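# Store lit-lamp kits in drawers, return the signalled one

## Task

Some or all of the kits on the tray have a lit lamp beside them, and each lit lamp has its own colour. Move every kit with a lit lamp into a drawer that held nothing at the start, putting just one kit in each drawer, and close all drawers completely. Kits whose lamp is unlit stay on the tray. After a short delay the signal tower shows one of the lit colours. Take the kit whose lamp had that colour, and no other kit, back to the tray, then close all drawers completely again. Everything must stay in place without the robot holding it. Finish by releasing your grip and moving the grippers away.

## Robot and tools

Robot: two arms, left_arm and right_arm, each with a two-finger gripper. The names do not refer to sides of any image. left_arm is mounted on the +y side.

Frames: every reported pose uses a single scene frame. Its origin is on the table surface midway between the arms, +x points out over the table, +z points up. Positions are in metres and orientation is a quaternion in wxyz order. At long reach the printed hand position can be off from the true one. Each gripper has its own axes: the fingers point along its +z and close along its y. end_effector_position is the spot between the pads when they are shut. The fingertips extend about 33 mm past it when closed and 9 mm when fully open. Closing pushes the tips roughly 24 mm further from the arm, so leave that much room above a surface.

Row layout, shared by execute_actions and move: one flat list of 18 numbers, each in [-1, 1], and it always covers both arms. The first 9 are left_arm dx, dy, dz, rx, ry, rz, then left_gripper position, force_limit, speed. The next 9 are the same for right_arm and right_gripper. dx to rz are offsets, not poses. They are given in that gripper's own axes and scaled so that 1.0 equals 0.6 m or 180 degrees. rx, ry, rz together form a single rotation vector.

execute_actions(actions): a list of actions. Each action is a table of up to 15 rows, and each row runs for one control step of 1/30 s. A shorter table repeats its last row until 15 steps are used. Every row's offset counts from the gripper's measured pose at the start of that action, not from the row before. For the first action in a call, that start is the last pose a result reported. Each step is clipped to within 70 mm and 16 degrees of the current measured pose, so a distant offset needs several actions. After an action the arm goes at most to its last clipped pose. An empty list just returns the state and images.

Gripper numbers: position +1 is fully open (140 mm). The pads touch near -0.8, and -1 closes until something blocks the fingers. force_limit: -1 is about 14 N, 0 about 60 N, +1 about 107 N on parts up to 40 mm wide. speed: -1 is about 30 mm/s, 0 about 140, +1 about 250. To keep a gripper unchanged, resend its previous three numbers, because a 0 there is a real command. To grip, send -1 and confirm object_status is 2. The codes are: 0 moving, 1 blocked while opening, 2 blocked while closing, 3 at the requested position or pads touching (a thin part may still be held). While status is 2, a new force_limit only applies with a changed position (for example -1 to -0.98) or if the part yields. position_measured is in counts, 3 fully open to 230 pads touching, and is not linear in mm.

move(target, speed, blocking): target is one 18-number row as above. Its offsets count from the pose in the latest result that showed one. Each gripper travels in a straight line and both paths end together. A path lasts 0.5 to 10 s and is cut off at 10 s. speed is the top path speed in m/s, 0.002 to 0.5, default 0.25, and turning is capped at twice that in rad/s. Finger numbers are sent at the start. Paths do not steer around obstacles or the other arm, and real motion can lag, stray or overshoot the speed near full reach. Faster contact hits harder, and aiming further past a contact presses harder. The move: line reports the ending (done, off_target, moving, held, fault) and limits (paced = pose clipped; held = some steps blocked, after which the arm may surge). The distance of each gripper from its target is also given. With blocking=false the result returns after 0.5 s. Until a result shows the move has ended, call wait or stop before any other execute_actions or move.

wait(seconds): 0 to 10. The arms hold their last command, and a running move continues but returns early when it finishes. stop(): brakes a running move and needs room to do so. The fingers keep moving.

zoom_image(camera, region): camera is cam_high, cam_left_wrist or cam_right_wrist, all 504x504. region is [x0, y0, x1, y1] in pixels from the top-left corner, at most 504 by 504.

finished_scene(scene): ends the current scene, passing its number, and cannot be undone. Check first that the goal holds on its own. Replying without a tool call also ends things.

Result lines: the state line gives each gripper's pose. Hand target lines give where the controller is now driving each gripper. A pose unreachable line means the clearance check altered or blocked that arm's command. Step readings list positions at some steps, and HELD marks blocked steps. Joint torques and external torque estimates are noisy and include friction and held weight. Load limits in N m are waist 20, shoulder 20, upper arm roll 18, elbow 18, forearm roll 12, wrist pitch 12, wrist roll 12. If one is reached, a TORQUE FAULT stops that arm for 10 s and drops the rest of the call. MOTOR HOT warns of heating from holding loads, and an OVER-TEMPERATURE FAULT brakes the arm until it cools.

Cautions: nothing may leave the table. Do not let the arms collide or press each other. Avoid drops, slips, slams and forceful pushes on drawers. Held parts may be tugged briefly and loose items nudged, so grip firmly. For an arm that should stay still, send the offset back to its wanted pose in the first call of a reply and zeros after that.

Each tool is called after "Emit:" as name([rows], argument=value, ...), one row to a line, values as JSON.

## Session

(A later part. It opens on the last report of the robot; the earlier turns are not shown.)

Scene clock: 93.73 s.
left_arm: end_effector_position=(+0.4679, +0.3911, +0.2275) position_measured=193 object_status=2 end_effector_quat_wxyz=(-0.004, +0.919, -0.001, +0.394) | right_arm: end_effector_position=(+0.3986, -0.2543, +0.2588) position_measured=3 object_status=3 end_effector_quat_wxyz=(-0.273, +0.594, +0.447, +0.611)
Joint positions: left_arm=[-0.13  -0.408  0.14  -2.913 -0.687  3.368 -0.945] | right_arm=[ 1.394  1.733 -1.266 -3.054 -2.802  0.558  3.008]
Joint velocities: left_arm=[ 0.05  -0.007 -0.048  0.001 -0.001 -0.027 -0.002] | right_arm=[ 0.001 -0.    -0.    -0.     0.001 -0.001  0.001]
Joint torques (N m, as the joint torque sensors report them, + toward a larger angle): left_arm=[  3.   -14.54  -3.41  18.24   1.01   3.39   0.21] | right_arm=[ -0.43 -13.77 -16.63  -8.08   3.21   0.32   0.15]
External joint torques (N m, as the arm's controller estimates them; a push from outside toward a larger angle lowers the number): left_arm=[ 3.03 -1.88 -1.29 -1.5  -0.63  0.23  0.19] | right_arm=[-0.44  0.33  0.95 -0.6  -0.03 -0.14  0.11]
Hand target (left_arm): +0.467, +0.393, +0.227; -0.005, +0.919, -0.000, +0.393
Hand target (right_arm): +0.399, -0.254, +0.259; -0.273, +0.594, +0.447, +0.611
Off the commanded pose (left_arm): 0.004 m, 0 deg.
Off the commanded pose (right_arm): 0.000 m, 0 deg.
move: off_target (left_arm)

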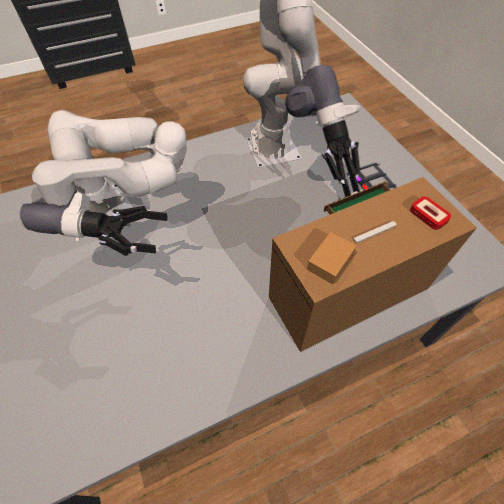

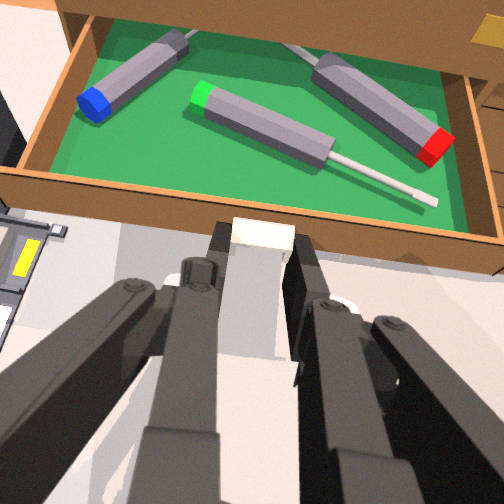

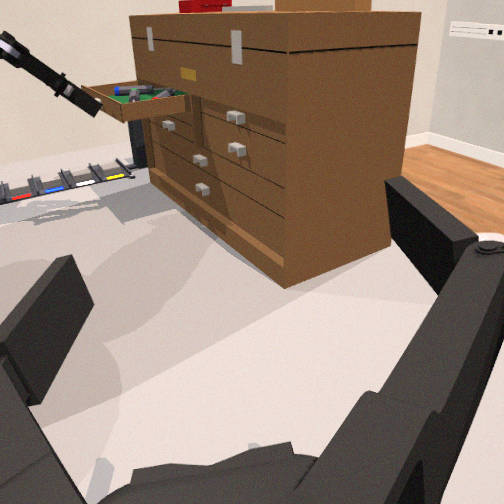

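Emit:
move(target=[0.152,-0.007,0.158,0,0,0,-1,0,0,0,0,0,0,0,0,1,0,0], speed=0.08)

Emit:
move(target=[0,0,0,0,0,0,0,0,0,0,0,0,0,0,0,1,0,0])

Emit:
move(target=[-0.035,0,-0.036,0,0,0,0,0,0,0,0,0,0,0,0,1,0,0], speed=0.08)

Scene clock: 97.73 s.
left_arm: end_effector_position=(+0.5969, +0.3946, +0.2270) position_measured=193 object_status=2 end_effector_quat_wxyz=(-0.013, +0.923, -0.001, +0.384) | right_arm: end_effector_position=(+0.3986, -0.2543, +0.2588) position_measured=3 object_status=3 end_effector_quat_wxyz=(-0.273, +0.594, +0.447, +0.611)
Joint positions: left_arm=[-0.532 -0.032  0.609 -2.519 -0.503  3.301 -1.089] | right_arm=[ 1.394  1.733 -1.266 -3.054 -2.802  0.558  3.008]
Joint velocities: left_arm=[-0.17   0.     0.19  -0.     0.087 -0.003 -0.081] | right_arm=[ 0.     0.001  0.001 -0.001  0.    -0.001 -0.001]
Joint torques (N m, as the joint torque sensors report them, + toward a larger angle): left_arm=[ -0.13 -18.44   1.66  21.38   2.7    3.56   0.45] | right_arm=[ -0.25 -13.69 -16.39  -8.3    3.2    0.32   0.12]
External joint torques (N m, as the arm's controller estimates them; a push from outside toward a larger angle lowers the number): left_arm=[-0.19  2.5   2.25  1.01  1.4   0.17  0.44] | right_arm=[-0.28  0.4   1.16 -0.82 -0.04 -0.14  0.08]
Hand target (left_arm): +0.599, +0.397, +0.228; -0.014, +0.922, +0.002, +0.386
Hand target (right_arm): +0.399, -0.254, +0.259; -0.273, +0.594, +0.447, +0.611
Off the commanded pose (left_arm): 0.003 m, 2 deg.
Off the commanded pose (right_arm): 0.000 m, 0 deg.
move: done

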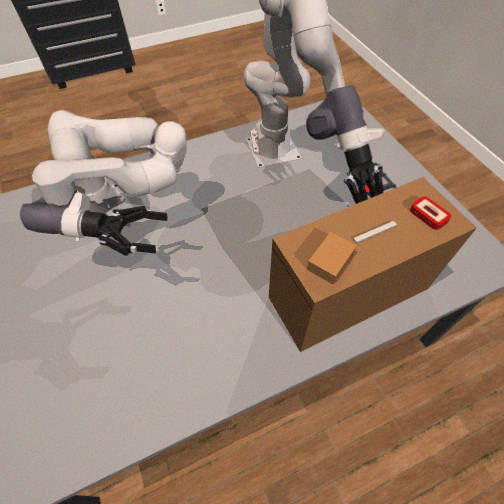

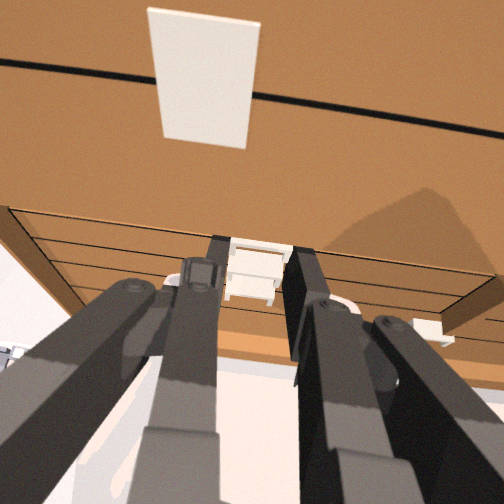

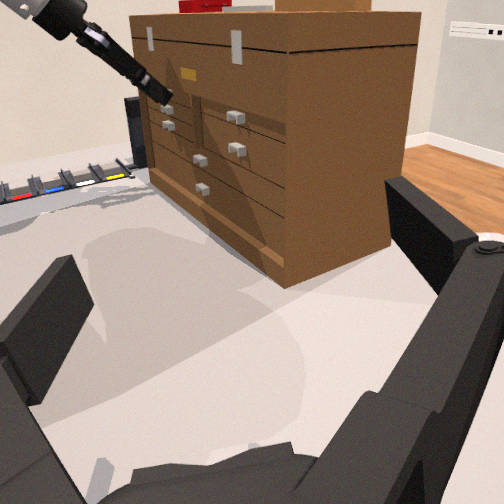

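Scene clock: 98.27 s.
left_arm: end_effector_position=(+0.5967, +0.3946, +0.2268) position_measured=129 object_status=3 end_effector_quat_wxyz=(-0.013, +0.923, -0.001, +0.384) | right_arm: end_effector_position=(+0.3986, -0.2543, +0.2588) position_measured=3 object_status=3 end_effector_quat_wxyz=(-0.273, +0.594, +0.447, +0.611)
Joint positions: left_arm=[-0.532 -0.032  0.61  -2.519 -0.503  3.3   -1.09 ] | right_arm=[ 1.394  1.733 -1.266 -3.054 -2.802  0.558  3.008]
Joint velocities: left_arm=[-0.     0.    -0.002  0.     0.001 -0.     0.   ] | right_arm=[ 0.    -0.001  0.     0.001 -0.001  0.     0.001]
Joint torques (N m, as the joint torque sensors report them, + toward a larger angle): left_arm=[  1.19 -20.1   -1.36  20.06   1.32   3.47   0.17] | right_arm=[ -0.5  -13.73 -16.59  -8.14   3.2    0.31   0.13]
External joint torques (N m, as the arm's controller estimates them; a push from outside toward a larger angle lowers the number): left_arm=[ 1.31  0.73 -0.68 -0.31 -0.04  0.13  0.15] | right_arm=[-0.48  0.38  0.97 -0.63 -0.04 -0.16  0.09]
Hand target (left_arm): +0.597, +0.395, +0.227; -0.013, +0.923, -0.001, +0.384
Hand target (right_arm): +0.399, -0.254, +0.259; -0.273, +0.594, +0.447, +0.611
Off the commanded pose (left_arm): 0.000 m, 0 deg.
Off the commanded pose (right_arm): 0.000 m, 0 deg.
move: done

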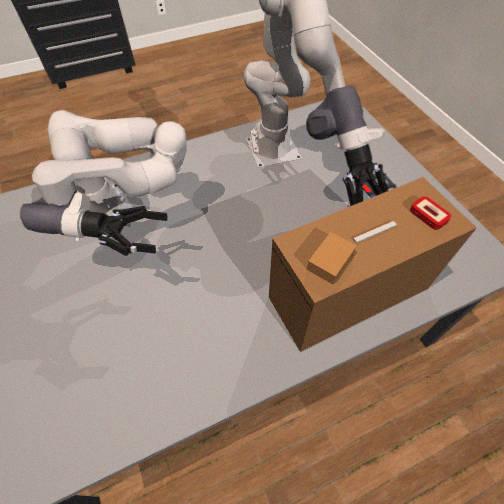

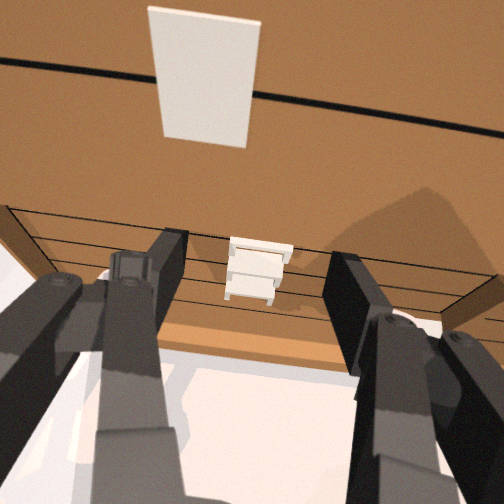

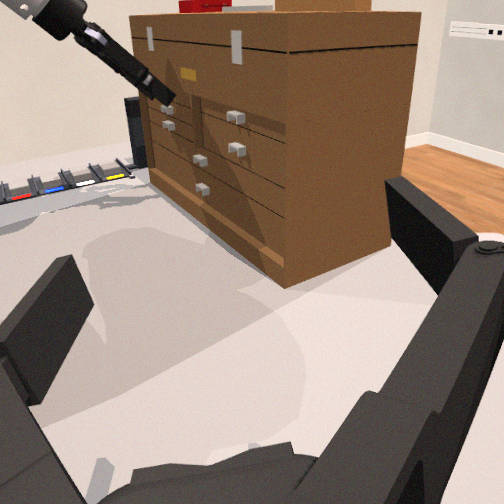

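Scene clock: 99.20 s.
left_arm: end_effector_position=(+0.5674, +0.3929, +0.2280) position_measured=129 object_status=3 end_effector_quat_wxyz=(-0.007, +0.922, +0.002, +0.388) | right_arm: end_effector_position=(+0.3986, -0.2543, +0.2588) position_measured=3 object_status=3 end_effector_quat_wxyz=(-0.273, +0.594, +0.447, +0.611)
Joint positions: left_arm=[-0.343 -0.115  0.402 -2.613 -0.556  3.333 -1.043] | right_arm=[ 1.394  1.733 -1.266 -3.054 -2.802  0.558  3.008]
Joint velocities: left_arm=[ 0.227  0.01  -0.24   0.001 -0.061 -0.006  0.042] | right_arm=[-0.001  0.001  0.001 -0.    -0.001  0.     0.001]
Joint torques (N m, as the joint torque sensors report them, + toward a larger angle): left_arm=[  2.73 -18.73  -3.11  20.7    0.34   2.79   0.22] | right_arm=[ -0.44 -13.53 -16.72  -8.04   3.21   0.32   0.13]
External joint torques (N m, as the arm's controller estimates them; a push from outside toward a larger angle lowers the number): left_arm=[ 2.78  2.15 -1.77  0.68 -1.13 -0.47  0.2 ] | right_arm=[-0.4   0.55  0.82 -0.51 -0.03 -0.15  0.09]
Hand target (left_arm): +0.567, +0.394, +0.227; -0.009, +0.922, -0.001, +0.386
Hand target (right_arm): +0.399, -0.254, +0.259; -0.273, +0.594, +0.447, +0.611
Off the commanded pose (left_arm): 0.002 m, 1 deg.
Off the commanded pose (right_arm): 0.000 m, 0 deg.
move: done

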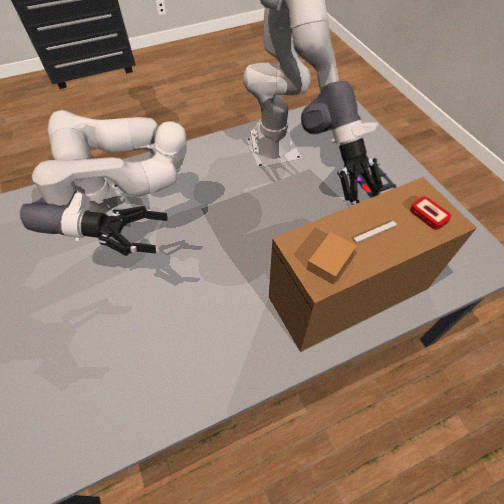

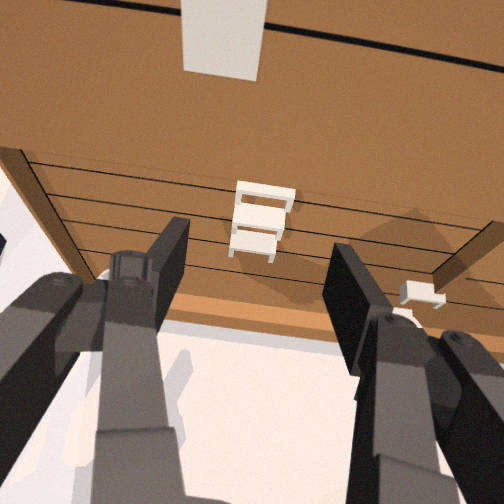

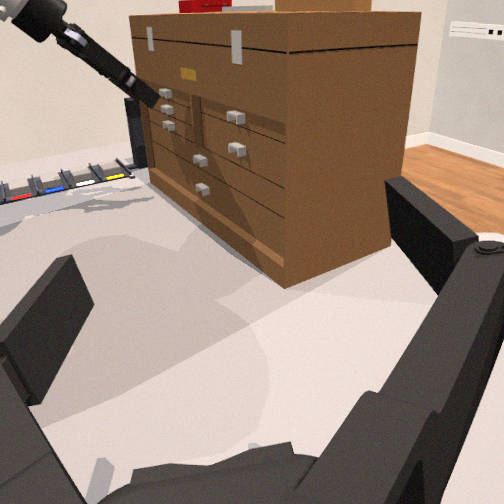

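Emit:
move(target=[-0.035,-0.002,0.034,-0.004,0,0,0,0,0,0,0,0,0,0,0,1,0,0], speed=0.08)

Emit:
move(target=[0.034,0,0.036,0,0,0,0,0,0,0,0,0,0,0,0,1,0,0], speed=0.05)

Emit:
move(target=[0,0,0,0,0,0,-1,0,0,0,0,0,0,0,0,1,0,0])

Emit:
zoom_image(camera="cam_right_wrist", region=[100, 50, 220, 170])

Scene clock: 102.77 s.
left_arm: end_effector_position=(+0.5666, +0.3957, +0.1986) position_measured=129 object_status=3 end_effector_quat_wxyz=(-0.022, +0.928, -0.010, +0.373) | right_arm: end_effector_position=(+0.3986, -0.2543, +0.2588) position_measured=3 object_status=3 end_effector_quat_wxyz=(-0.273, +0.594, +0.447, +0.611)
Joint positions: left_arm=[-0.545 -0.05   0.626 -2.619 -0.431  3.363 -1.131] | right_arm=[ 1.394  1.733 -1.266 -3.054 -2.802  0.558  3.008]
Joint velocities: left_arm=[-0.228 -0.     0.288 -0.033  0.238  0.04  -0.187] | right_arm=[ 0.002  0.     0.    -0.002 -0.    -0.     0.   ]
Joint torques (N m, as the joint torque sensors report them, + toward a larger angle): left_arm=[ -1.93 -19.38  -1.16  16.99   2.21   3.83  -0.08] | right_arm=[ -0.39 -13.65 -16.5   -8.01   3.19   0.27   0.14]
External joint torques (N m, as the arm's controller estimates them; a push from outside toward a larger angle lowers the number): left_arm=[-1.86 -0.17 -0.1  -2.35  1.1   0.42 -0.1 ] | right_arm=[-0.46  0.43  1.07 -0.51 -0.06 -0.19  0.1 ]
Hand target (left_arm): +0.567, +0.394, +0.199; -0.016, +0.927, +0.004, +0.376
Hand target (right_arm): +0.399, -0.254, +0.259; -0.273, +0.594, +0.447, +0.611
Off the commanded pose (left_arm): 0.002 m, 3 deg.
Off the commanded pose (right_arm): 0.000 m, 0 deg.
move: off_target (left_arm)

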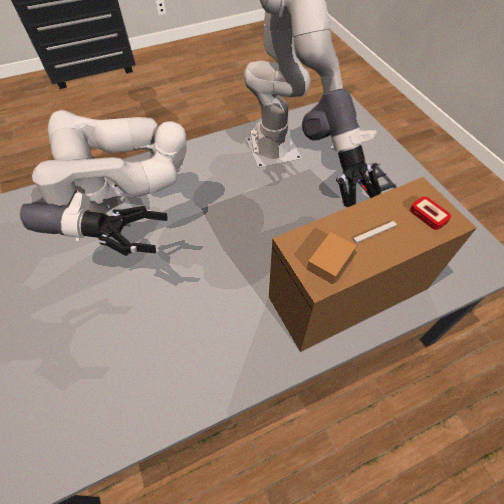

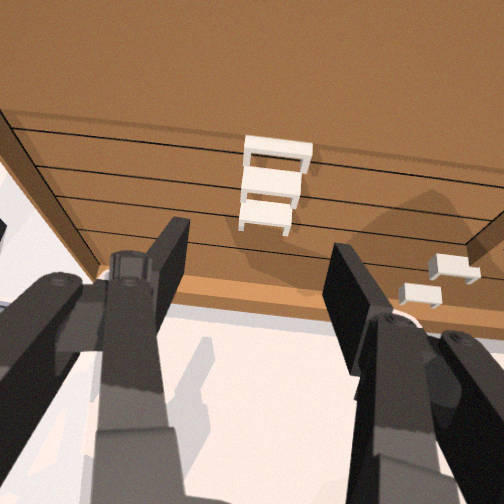

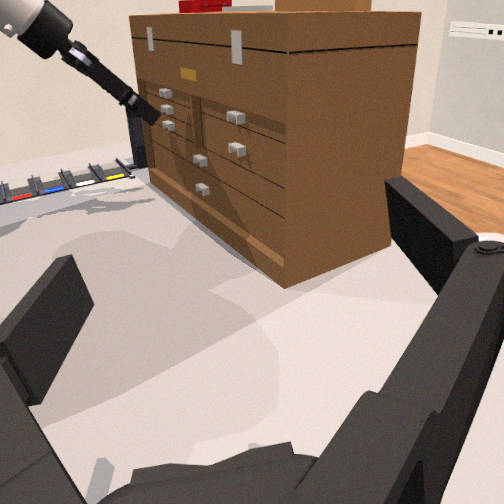

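Scene clock: 103.67 s.
left_arm: end_effector_position=(+0.5951, +0.3968, +0.1973) position_measured=129 object_status=3 end_effector_quat_wxyz=(-0.036, +0.929, -0.016, +0.367) | right_arm: end_effector_position=(+0.3986, -0.2543, +0.2588) position_measured=3 object_status=3 end_effector_quat_wxyz=(-0.273, +0.594, +0.447, +0.611)
Joint positions: left_arm=[-0.529  0.04   0.628 -2.528 -0.347  3.323 -1.214] | right_arm=[ 1.394  1.733 -1.266 -3.054 -2.802  0.558  3.008]
Joint velocities: left_arm=[ 0.117 -0.    -0.088  0.003  0.113 -0.004 -0.106] | right_arm=[ 0.    -0.    -0.001 -0.    -0.     0.     0.   ]
Joint torques (N m, as the joint torque sensors report them, + toward a larger angle): left_arm=[  1.57 -20.03  -0.93  19.11   2.01   3.    -0.14] | right_arm=[ -0.51 -13.73 -16.61  -8.07   3.21   0.32   0.15]
External joint torques (N m, as the arm's controller estimates them; a push from outside toward a larger angle lowers the number): left_arm=[ 1.68  2.38 -1.59 -0.67  1.1  -0.48 -0.16] | right_arm=[-0.48  0.36  0.97 -0.56 -0.04 -0.15  0.11]
Hand target (left_arm): +0.596, +0.396, +0.196; -0.031, +0.930, -0.007, +0.366
Hand target (right_arm): +0.399, -0.254, +0.259; -0.273, +0.594, +0.447, +0.611
Off the commanded pose (left_arm): 0.002 m, 2 deg.
Off the commanded pose (right_arm): 0.000 m, 0 deg.
move: done

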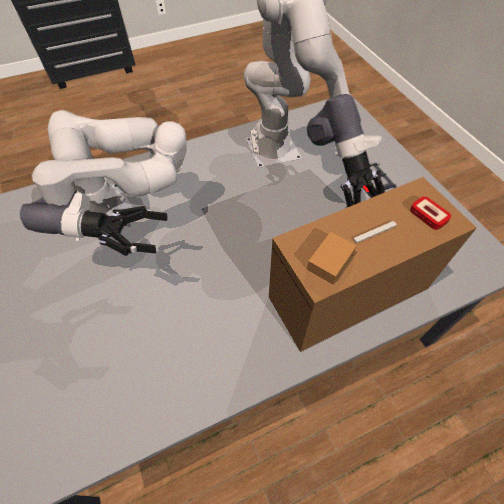

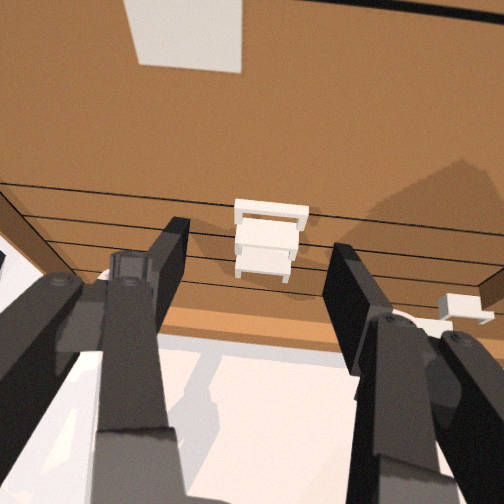

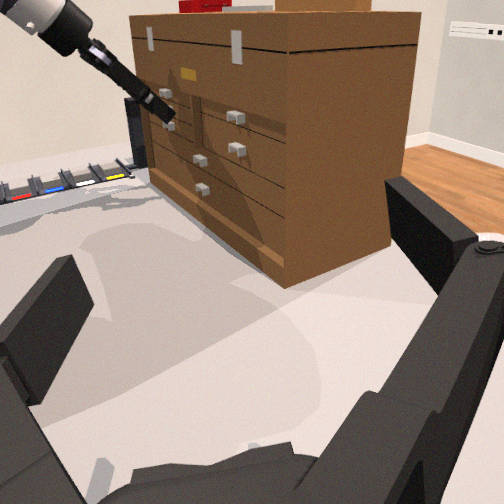

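Scene clock: 104.17 s.
left_arm: end_effector_position=(+0.5952, +0.3946, +0.1975) position_measured=193 object_status=2 end_effector_quat_wxyz=(-0.035, +0.929, -0.017, +0.367) | right_arm: end_effector_position=(+0.3986, -0.2543, +0.2588) position_measured=3 object_status=3 end_effector_quat_wxyz=(-0.273, +0.594, +0.447, +0.611)
Joint positions: left_arm=[-0.53   0.04   0.626 -2.528 -0.347  3.322 -1.216] | right_arm=[ 1.394  1.733 -1.266 -3.054 -2.802  0.558  3.008]
Joint velocities: left_arm=[ 0.001 -0.     0.    -0.    -0.001 -0.    -0.003] | right_arm=[-0.001 -0.     0.     0.     0.     0.     0.001]
Joint torques (N m, as the joint torque sensors report them, + toward a larger angle): left_arm=[  1.76 -21.08   0.68  19.2    0.87   3.45   0.16] | right_arm=[ -0.5  -13.73 -16.34  -8.23   3.19   0.32   0.15]
External joint torques (N m, as the arm's controller estimates them; a push from outside toward a larger angle lowers the number): left_arm=[ 1.7   1.17 -0.09 -0.42 -0.06 -0.01  0.14] | right_arm=[-0.5   0.36  1.21 -0.8  -0.04 -0.15  0.11]
Hand target (left_arm): +0.595, +0.397, +0.197; -0.036, +0.929, -0.016, +0.367
Hand target (right_arm): +0.399, -0.254, +0.259; -0.273, +0.594, +0.447, +0.611
Off the commanded pose (left_arm): 0.002 m, 0 deg.
Off the commanded pose (right_arm): 0.000 m, 0 deg.
move: done

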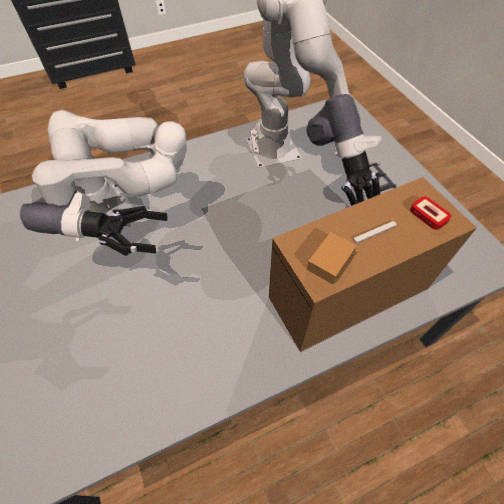

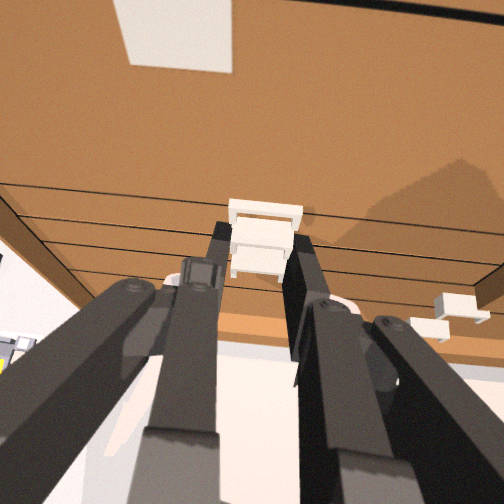

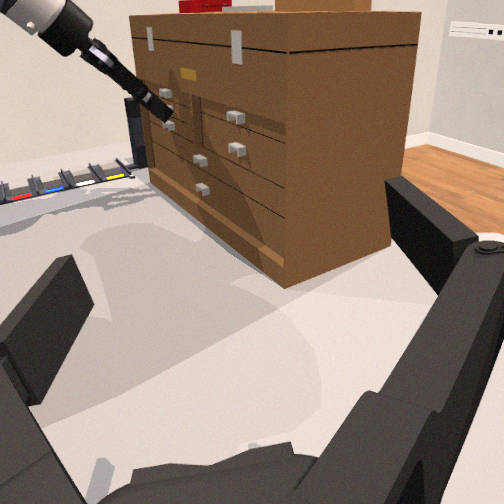

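Region (100, 50, 220, 170) of cam_right_wrist's 504x504 image, scaled by 4.200, with more detail than that image has.

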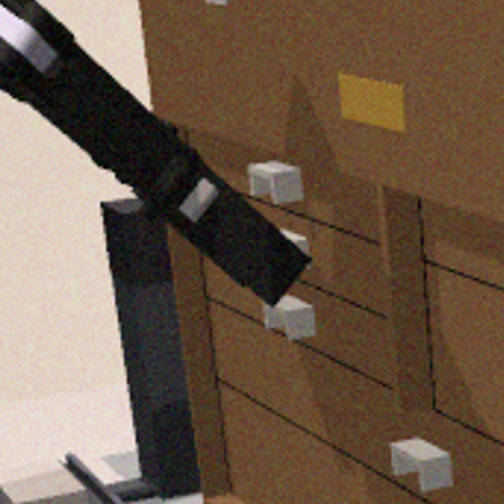

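Emit:
move(target=[-0.158,0.006,-0.148,-0.02,0,-0.018,-1,0,0,0,0,0,0,0,0,1,0,0], speed=0.07)

Scene clock: 107.97 s.
left_arm: end_effector_position=(+0.4679, +0.3924, +0.1997) position_measured=193 object_status=2 end_effector_quat_wxyz=(+0.002, +0.928, -0.005, +0.372) | right_arm: end_effector_position=(+0.3986, -0.2543, +0.2588) position_measured=3 object_status=3 end_effector_quat_wxyz=(-0.273, +0.594, +0.447, +0.611)
Joint positions: left_arm=[-0.212 -0.349  0.275 -2.913 -0.542  3.374 -1.031] | right_arm=[ 1.394  1.733 -1.266 -3.054 -2.802  0.558  3.008]
Joint velocities: left_arm=[ 0.015 -0.005 -0.014 -0.001 -0.007 -0.007  0.007] | right_arm=[-0.001  0.     0.     0.001  0.001 -0.001 -0.   ]
Joint torques (N m, as the joint torque sensors report them, + toward a larger angle): left_arm=[  1.21 -15.47  -6.    17.34   0.2    2.26  -0.17] | right_arm=[ -0.51 -13.73 -16.57  -8.3    3.21   0.31   0.14]
External joint torques (N m, as the arm's controller estimates them; a push from outside toward a larger angle lowers the number): left_arm=[ 1.17 -2.07 -3.34 -1.66 -1.23 -1.02 -0.19] | right_arm=[-0.5   0.34  1.   -0.8  -0.03 -0.15  0.1 ]
Hand target (left_arm): +0.466, +0.391, +0.198; +0.006, +0.929, -0.002, +0.369
Hand target (right_arm): +0.399, -0.254, +0.259; -0.273, +0.594, +0.447, +0.611
Off the commanded pose (left_arm): 0.004 m, 1 deg.
Off the commanded pose (right_arm): 0.000 m, 0 deg.
move: off_target (left_arm)

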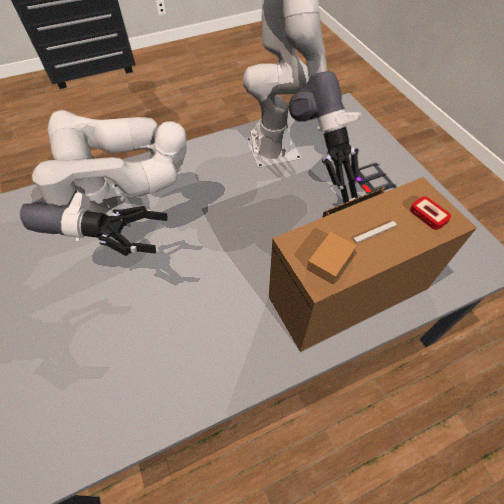

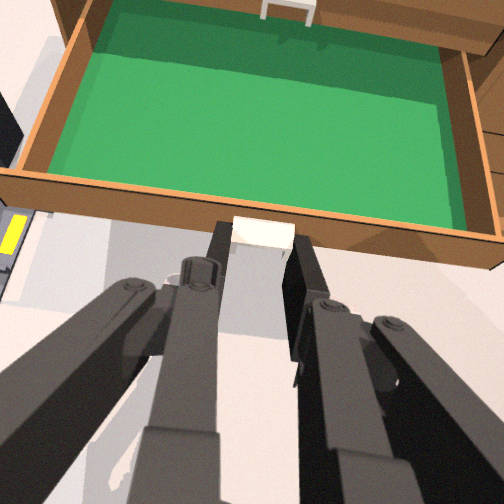

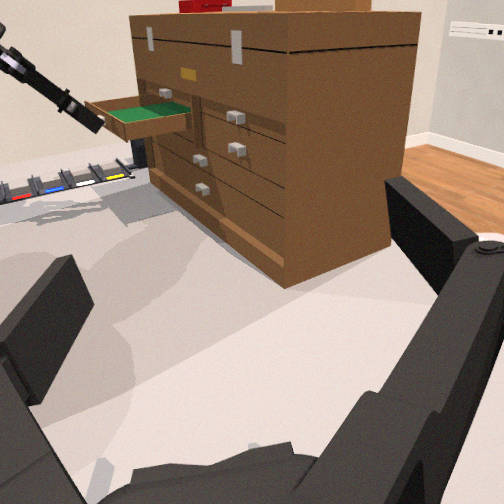

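Emit:
move(target=[0,0,0,0,0,0,0,0,0,0,0,0,0,0,0,1,0,0])

Emit:
move(target=[0.02,0,-0.06,0,0,0,0,0,0,0,0,0,0,0,0,1,0,0], speed=0.1)

Emit:
move(target=[-0.29,-0.475,-0.1,-0.19,-0.19,0.474,0,0,0,0,0,0,0,0,0,1,0,0])

Scene clock: 117.63 s.
left_arm: end_effector_position=(+0.4677, +0.3924, +0.1997) position_measured=129 object_status=3 end_effector_quat_wxyz=(+0.002, +0.929, -0.006, +0.371) | right_arm: end_effector_position=(+0.3986, -0.2543, +0.2588) position_measured=3 object_status=3 end_effector_quat_wxyz=(-0.273, +0.594, +0.447, +0.611)
Joint positions: left_arm=[-0.21  -0.35   0.274 -2.913 -0.543  3.373 -1.029] | right_arm=[ 1.394  1.733 -1.266 -3.054 -2.802  0.558  3.008]
Joint velocities: left_arm=[ 0.     0.     0.001 -0.001  0.001  0.001 -0.001] | right_arm=[-0.    -0.    -0.001 -0.     0.001  0.     0.001]
Joint torques (N m, as the joint torque sensors report them, + toward a larger angle): left_arm=[ -0.97 -12.52  -2.19  18.63   1.22   3.49  -0.01] | right_arm=[ -0.68 -13.64 -16.6   -8.05   3.19   0.32   0.15]
External joint torques (N m, as the arm's controller estimates them; a push from outside toward a larger angle lowers the number): left_arm=[-1.    0.9   0.49 -0.34 -0.2   0.21 -0.03] | right_arm=[-0.65  0.44  0.97 -0.54 -0.05 -0.15  0.11]
Hand target (left_arm): +0.468, +0.392, +0.200; +0.002, +0.928, -0.005, +0.371
Hand target (right_arm): +0.399, -0.254, +0.259; -0.273, +0.594, +0.447, +0.611
Off the commanded pose (left_arm): 0.000 m, 0 deg.
Off the commanded pose (right_arm): 0.000 m, 0 deg.
move: done

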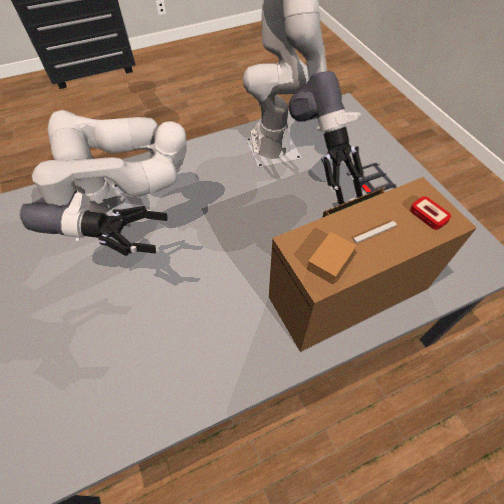

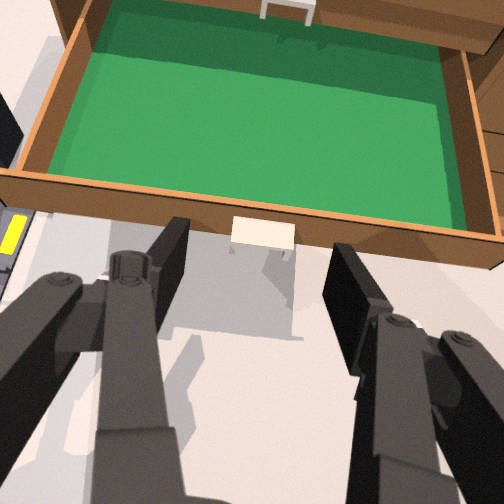

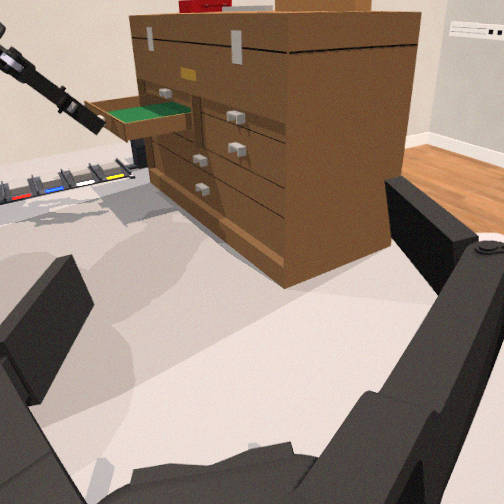

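Scene clock: 118.80 s.
left_arm: end_effector_position=(+0.4511, +0.3925, +0.2335) position_measured=129 object_status=3 end_effector_quat_wxyz=(-0.001, +0.929, -0.010, +0.371) | right_arm: end_effector_position=(+0.3986, -0.2543, +0.2588) position_measured=3 object_status=3 end_effector_quat_wxyz=(-0.273, +0.594, +0.447, +0.611)
Joint positions: left_arm=[ 0.09  -0.506 -0.028 -2.937 -0.578  3.199 -1.033] | right_arm=[ 1.394  1.733 -1.266 -3.054 -2.802  0.558  3.008]
Joint velocities: left_arm=[ 0.004  0.001 -0.002  0.001  0.    -0.011 -0.007] | right_arm=[-0.     0.     0.001 -0.    -0.001 -0.    -0.001]
Joint torques (N m, as the joint torque sensors report them, + toward a larger angle): left_arm=[  1.7  -12.85  -2.18  20.91   0.32   2.85  -0.11] | right_arm=[ -0.47 -13.82 -16.64  -8.02   3.2    0.32   0.14]
External joint torques (N m, as the arm's controller estimates them; a push from outside toward a larger angle lowers the number): left_arm=[ 1.68 -1.54 -1.36 -0.25 -1.08 -0.46 -0.13] | right_arm=[-0.46  0.28  0.88 -0.54 -0.03 -0.14  0.1 ]
Hand target (left_arm): +0.451, +0.393, +0.233; +0.001, +0.929, -0.006, +0.370
Hand target (right_arm): +0.399, -0.254, +0.259; -0.273, +0.594, +0.447, +0.611
Off the commanded pose (left_arm): 0.001 m, 1 deg.
Off the commanded pose (right_arm): 0.000 m, 0 deg.
move: done

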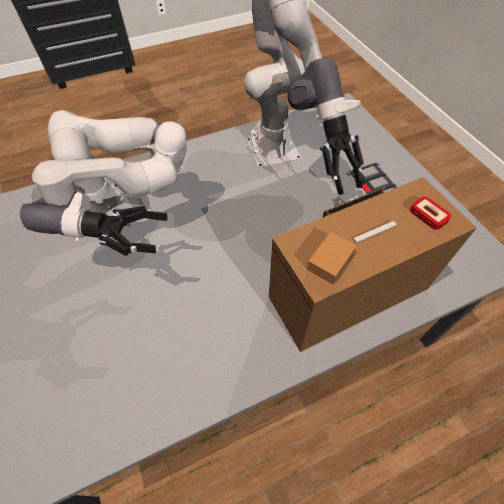

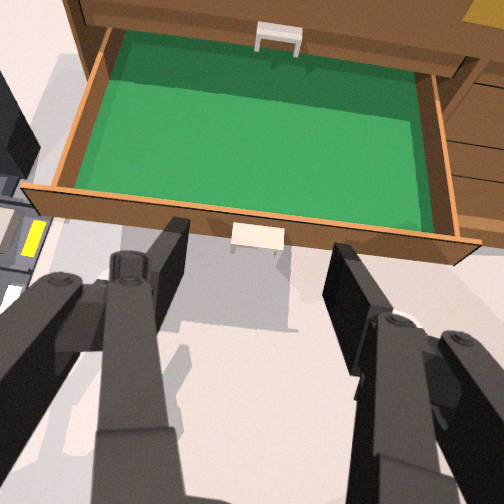

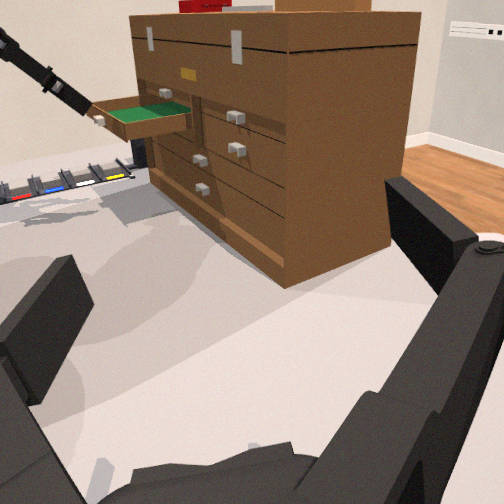

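Scene clock: 123.03 s.
left_arm: end_effector_position=(+0.2807, +0.6915, +0.1615) position_measured=129 object_status=3 end_effector_quat_wxyz=(-0.008, +0.711, -0.703, -0.014) | right_arm: end_effector_position=(+0.3986, -0.2543, +0.2588) position_measured=3 object_status=3 end_effector_quat_wxyz=(-0.273, +0.594, +0.447, +0.611)
Joint positions: left_arm=[-0.336 -0.47   1.176 -2.408  0.559  2.15   0.327] | right_arm=[ 1.394  1.733 -1.266 -3.054 -2.802  0.558  3.008]
Joint velocities: left_arm=[-0.001  0.002  0.     0.001  0.    -0.003  0.031] | right_arm=[-0.001  0.001 -0.001 -0.     0.001  0.    -0.002]
Joint torques (N m, as the joint torque sensors report them, + toward a larger angle): left_arm=[ -1.75  -1.29 -11.72  21.36   1.57   1.99   0.25] | right_arm=[ -0.43 -13.68 -16.58  -8.02   3.2    0.33   0.14]
External joint torques (N m, as the arm's controller estimates them; a push from outside toward a larger angle lowers the number): left_arm=[-1.75 -1.52  0.34  0.42  0.89 -0.49  0.25] | right_arm=[-0.43  0.4   1.01 -0.5  -0.05 -0.14  0.11]
Hand target (left_arm): +0.280, +0.693, +0.162; -0.008, +0.706, -0.708, -0.015
Hand target (right_arm): +0.399, -0.254, +0.259; -0.273, +0.594, +0.447, +0.611
Off the commanded pose (left_arm): 0.013 m, 2 deg.
Off the commanded pose (right_arm): 0.000 m, 0 deg.
move: off_target (left_arm)

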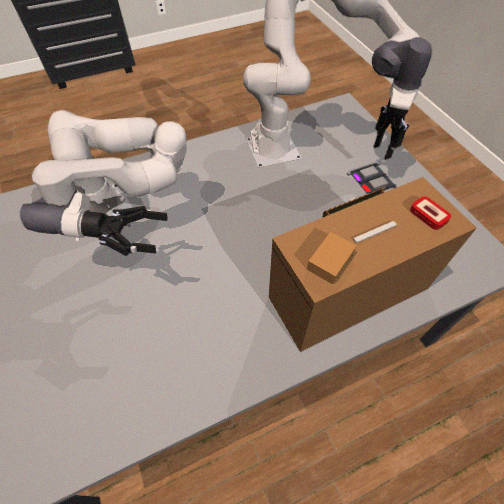

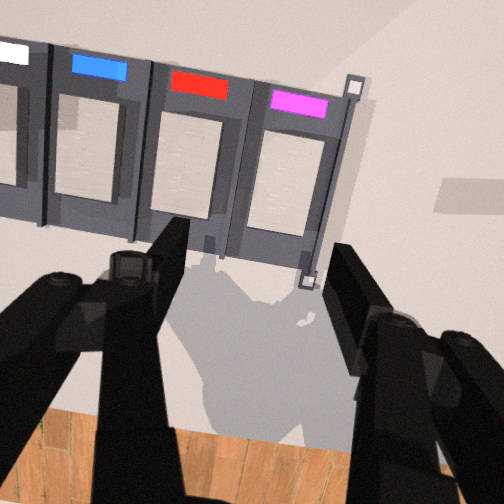

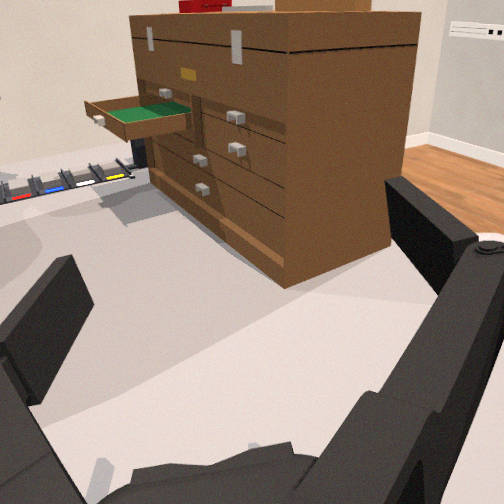

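Emit:
move(target=[0.003,0.017,0.145,0,0.01,0,0,0,0,0,0,0,0,0,0,1,0,0], speed=0.12)

Scene clock: 126.83 s.
left_arm: end_effector_position=(+0.2697, +0.6884, +0.0737) position_measured=129 object_status=3 end_effector_quat_wxyz=(+0.007, +0.712, -0.702, -0.001) | right_arm: end_effector_position=(+0.3986, -0.2543, +0.2588) position_measured=3 object_status=3 end_effector_quat_wxyz=(-0.273, +0.594, +0.447, +0.611)
Joint positions: left_arm=[-0.605 -0.375  1.547 -2.488  0.564  2.381  0.358] | right_arm=[ 1.394  1.733 -1.266 -3.054 -2.802  0.558  3.008]
Joint velocities: left_arm=[-0.005 -0.     0.007  0.001  0.     0.013  0.002] | right_arm=[ 0.002  0.     0.001 -0.     0.001 -0.    -0.   ]
Joint torques (N m, as the joint torque sensors report them, + toward a larger angle): left_arm=[-1.56  6.53 -9.01 19.53  1.51  2.78  0.17] | right_arm=[ -0.54 -13.73 -16.73  -8.38   3.2    0.33   0.14]
External joint torques (N m, as the arm's controller estimates them; a push from outside toward a larger angle lowers the number): left_arm=[-1.63 -0.31  1.1   0.75  0.97  0.34  0.16] | right_arm=[-0.6   0.35  0.81 -0.93 -0.04 -0.13  0.1 ]
Hand target (left_arm): +0.272, +0.691, +0.075; +0.003, +0.709, -0.705, -0.002
Hand target (right_arm): +0.399, -0.254, +0.259; -0.273, +0.594, +0.447, +0.611
Off the commanded pose (left_arm): 0.004 m, 0 deg.
Off the commanded pose (right_arm): 0.000 m, 0 deg.
move: off_target (left_arm)

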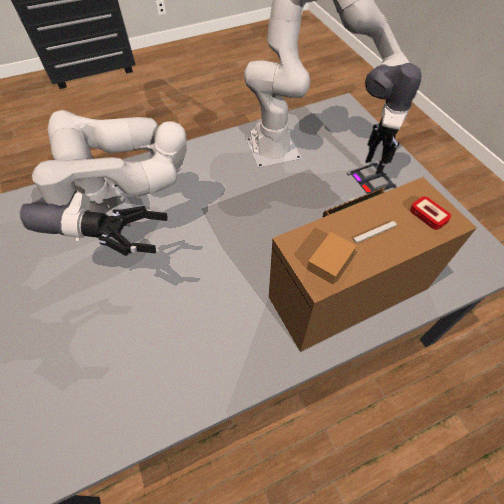

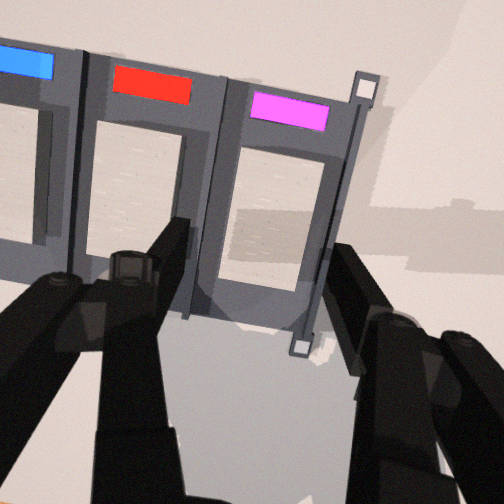

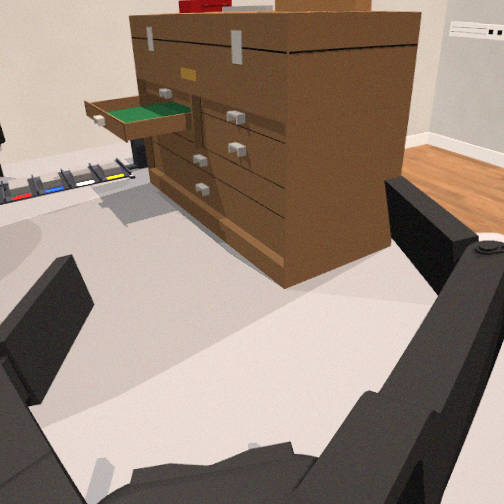

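Emit:
move(target=[0,0.005,0.026,0,0,0,-0.15,0,0,0,0,0,0,0,0,1,0,0], speed=0.05)

Emit:
zoom_image(camera="cam_left_wrist", region=[140, 100, 400, 360])

Scene clock: 130.90 s.
left_arm: end_effector_position=(+0.2663, +0.6880, +0.0590) position_measured=148 object_status=3 end_effector_quat_wxyz=(+0.008, +0.712, -0.702, +0.000) | right_arm: end_effector_position=(+0.3986, -0.2543, +0.2588) position_measured=3 object_status=3 end_effector_quat_wxyz=(-0.273, +0.594, +0.447, +0.611)
Joint positions: left_arm=[-0.672 -0.366  1.632 -2.5    0.573  2.42   0.358] | right_arm=[ 1.394  1.733 -1.266 -3.054 -2.802  0.558  3.008]
Joint velocities: left_arm=[-0.01   0.005  0.011 -0.002  0.     0.02  -0.   ] | right_arm=[0.    0.    0.    0.001 0.    0.001 0.   ]
Joint torques (N m, as the joint torque sensors report them, + toward a larger angle): left_arm=[ -0.63   8.98 -10.86  16.77   1.29   2.74   0.05] | right_arm=[ -0.63 -13.79 -16.56  -8.23   3.19   0.31   0.13]
External joint torques (N m, as the arm's controller estimates them; a push from outside toward a larger angle lowers the number): left_arm=[-0.76  0.33 -1.07 -1.56  0.79  0.3   0.05] | right_arm=[-0.68  0.28  1.01 -0.79 -0.05 -0.15  0.09]
Hand target (left_arm): +0.267, +0.688, +0.058; +0.006, +0.712, -0.703, -0.001
Hand target (right_arm): +0.399, -0.254, +0.259; -0.273, +0.594, +0.447, +0.611
Off the commanded pose (left_arm): 0.001 m, 0 deg.
Off the commanded pose (right_arm): 0.000 m, 0 deg.
move: done

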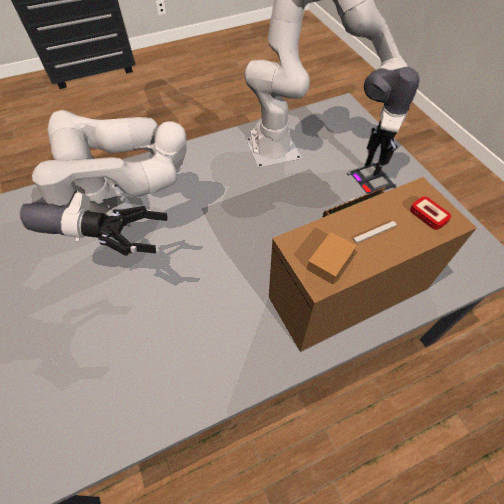

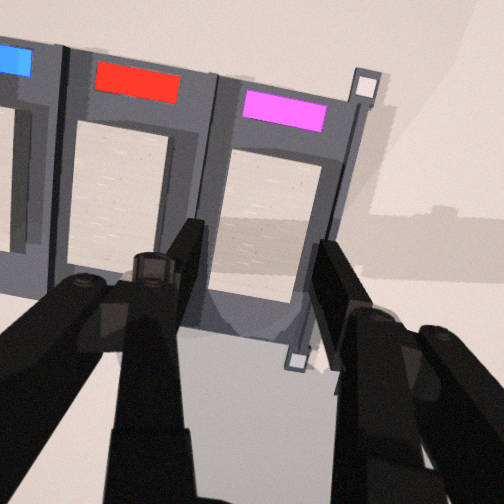

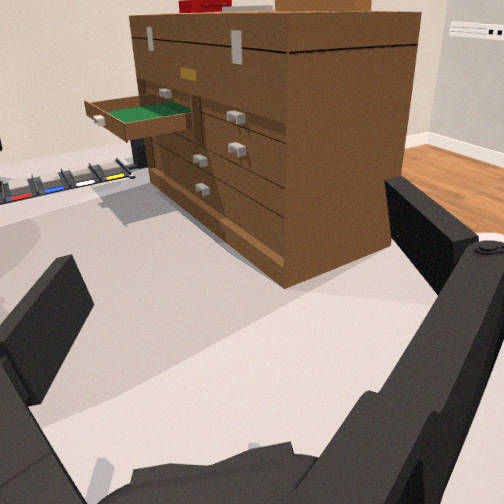

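Region (140, 100, 400, 360) of cam_left_wrist's 504x504 image, scaled by 1.938, with more detail than that image has.

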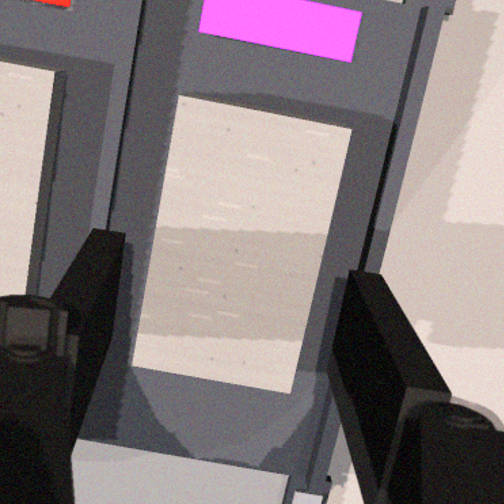

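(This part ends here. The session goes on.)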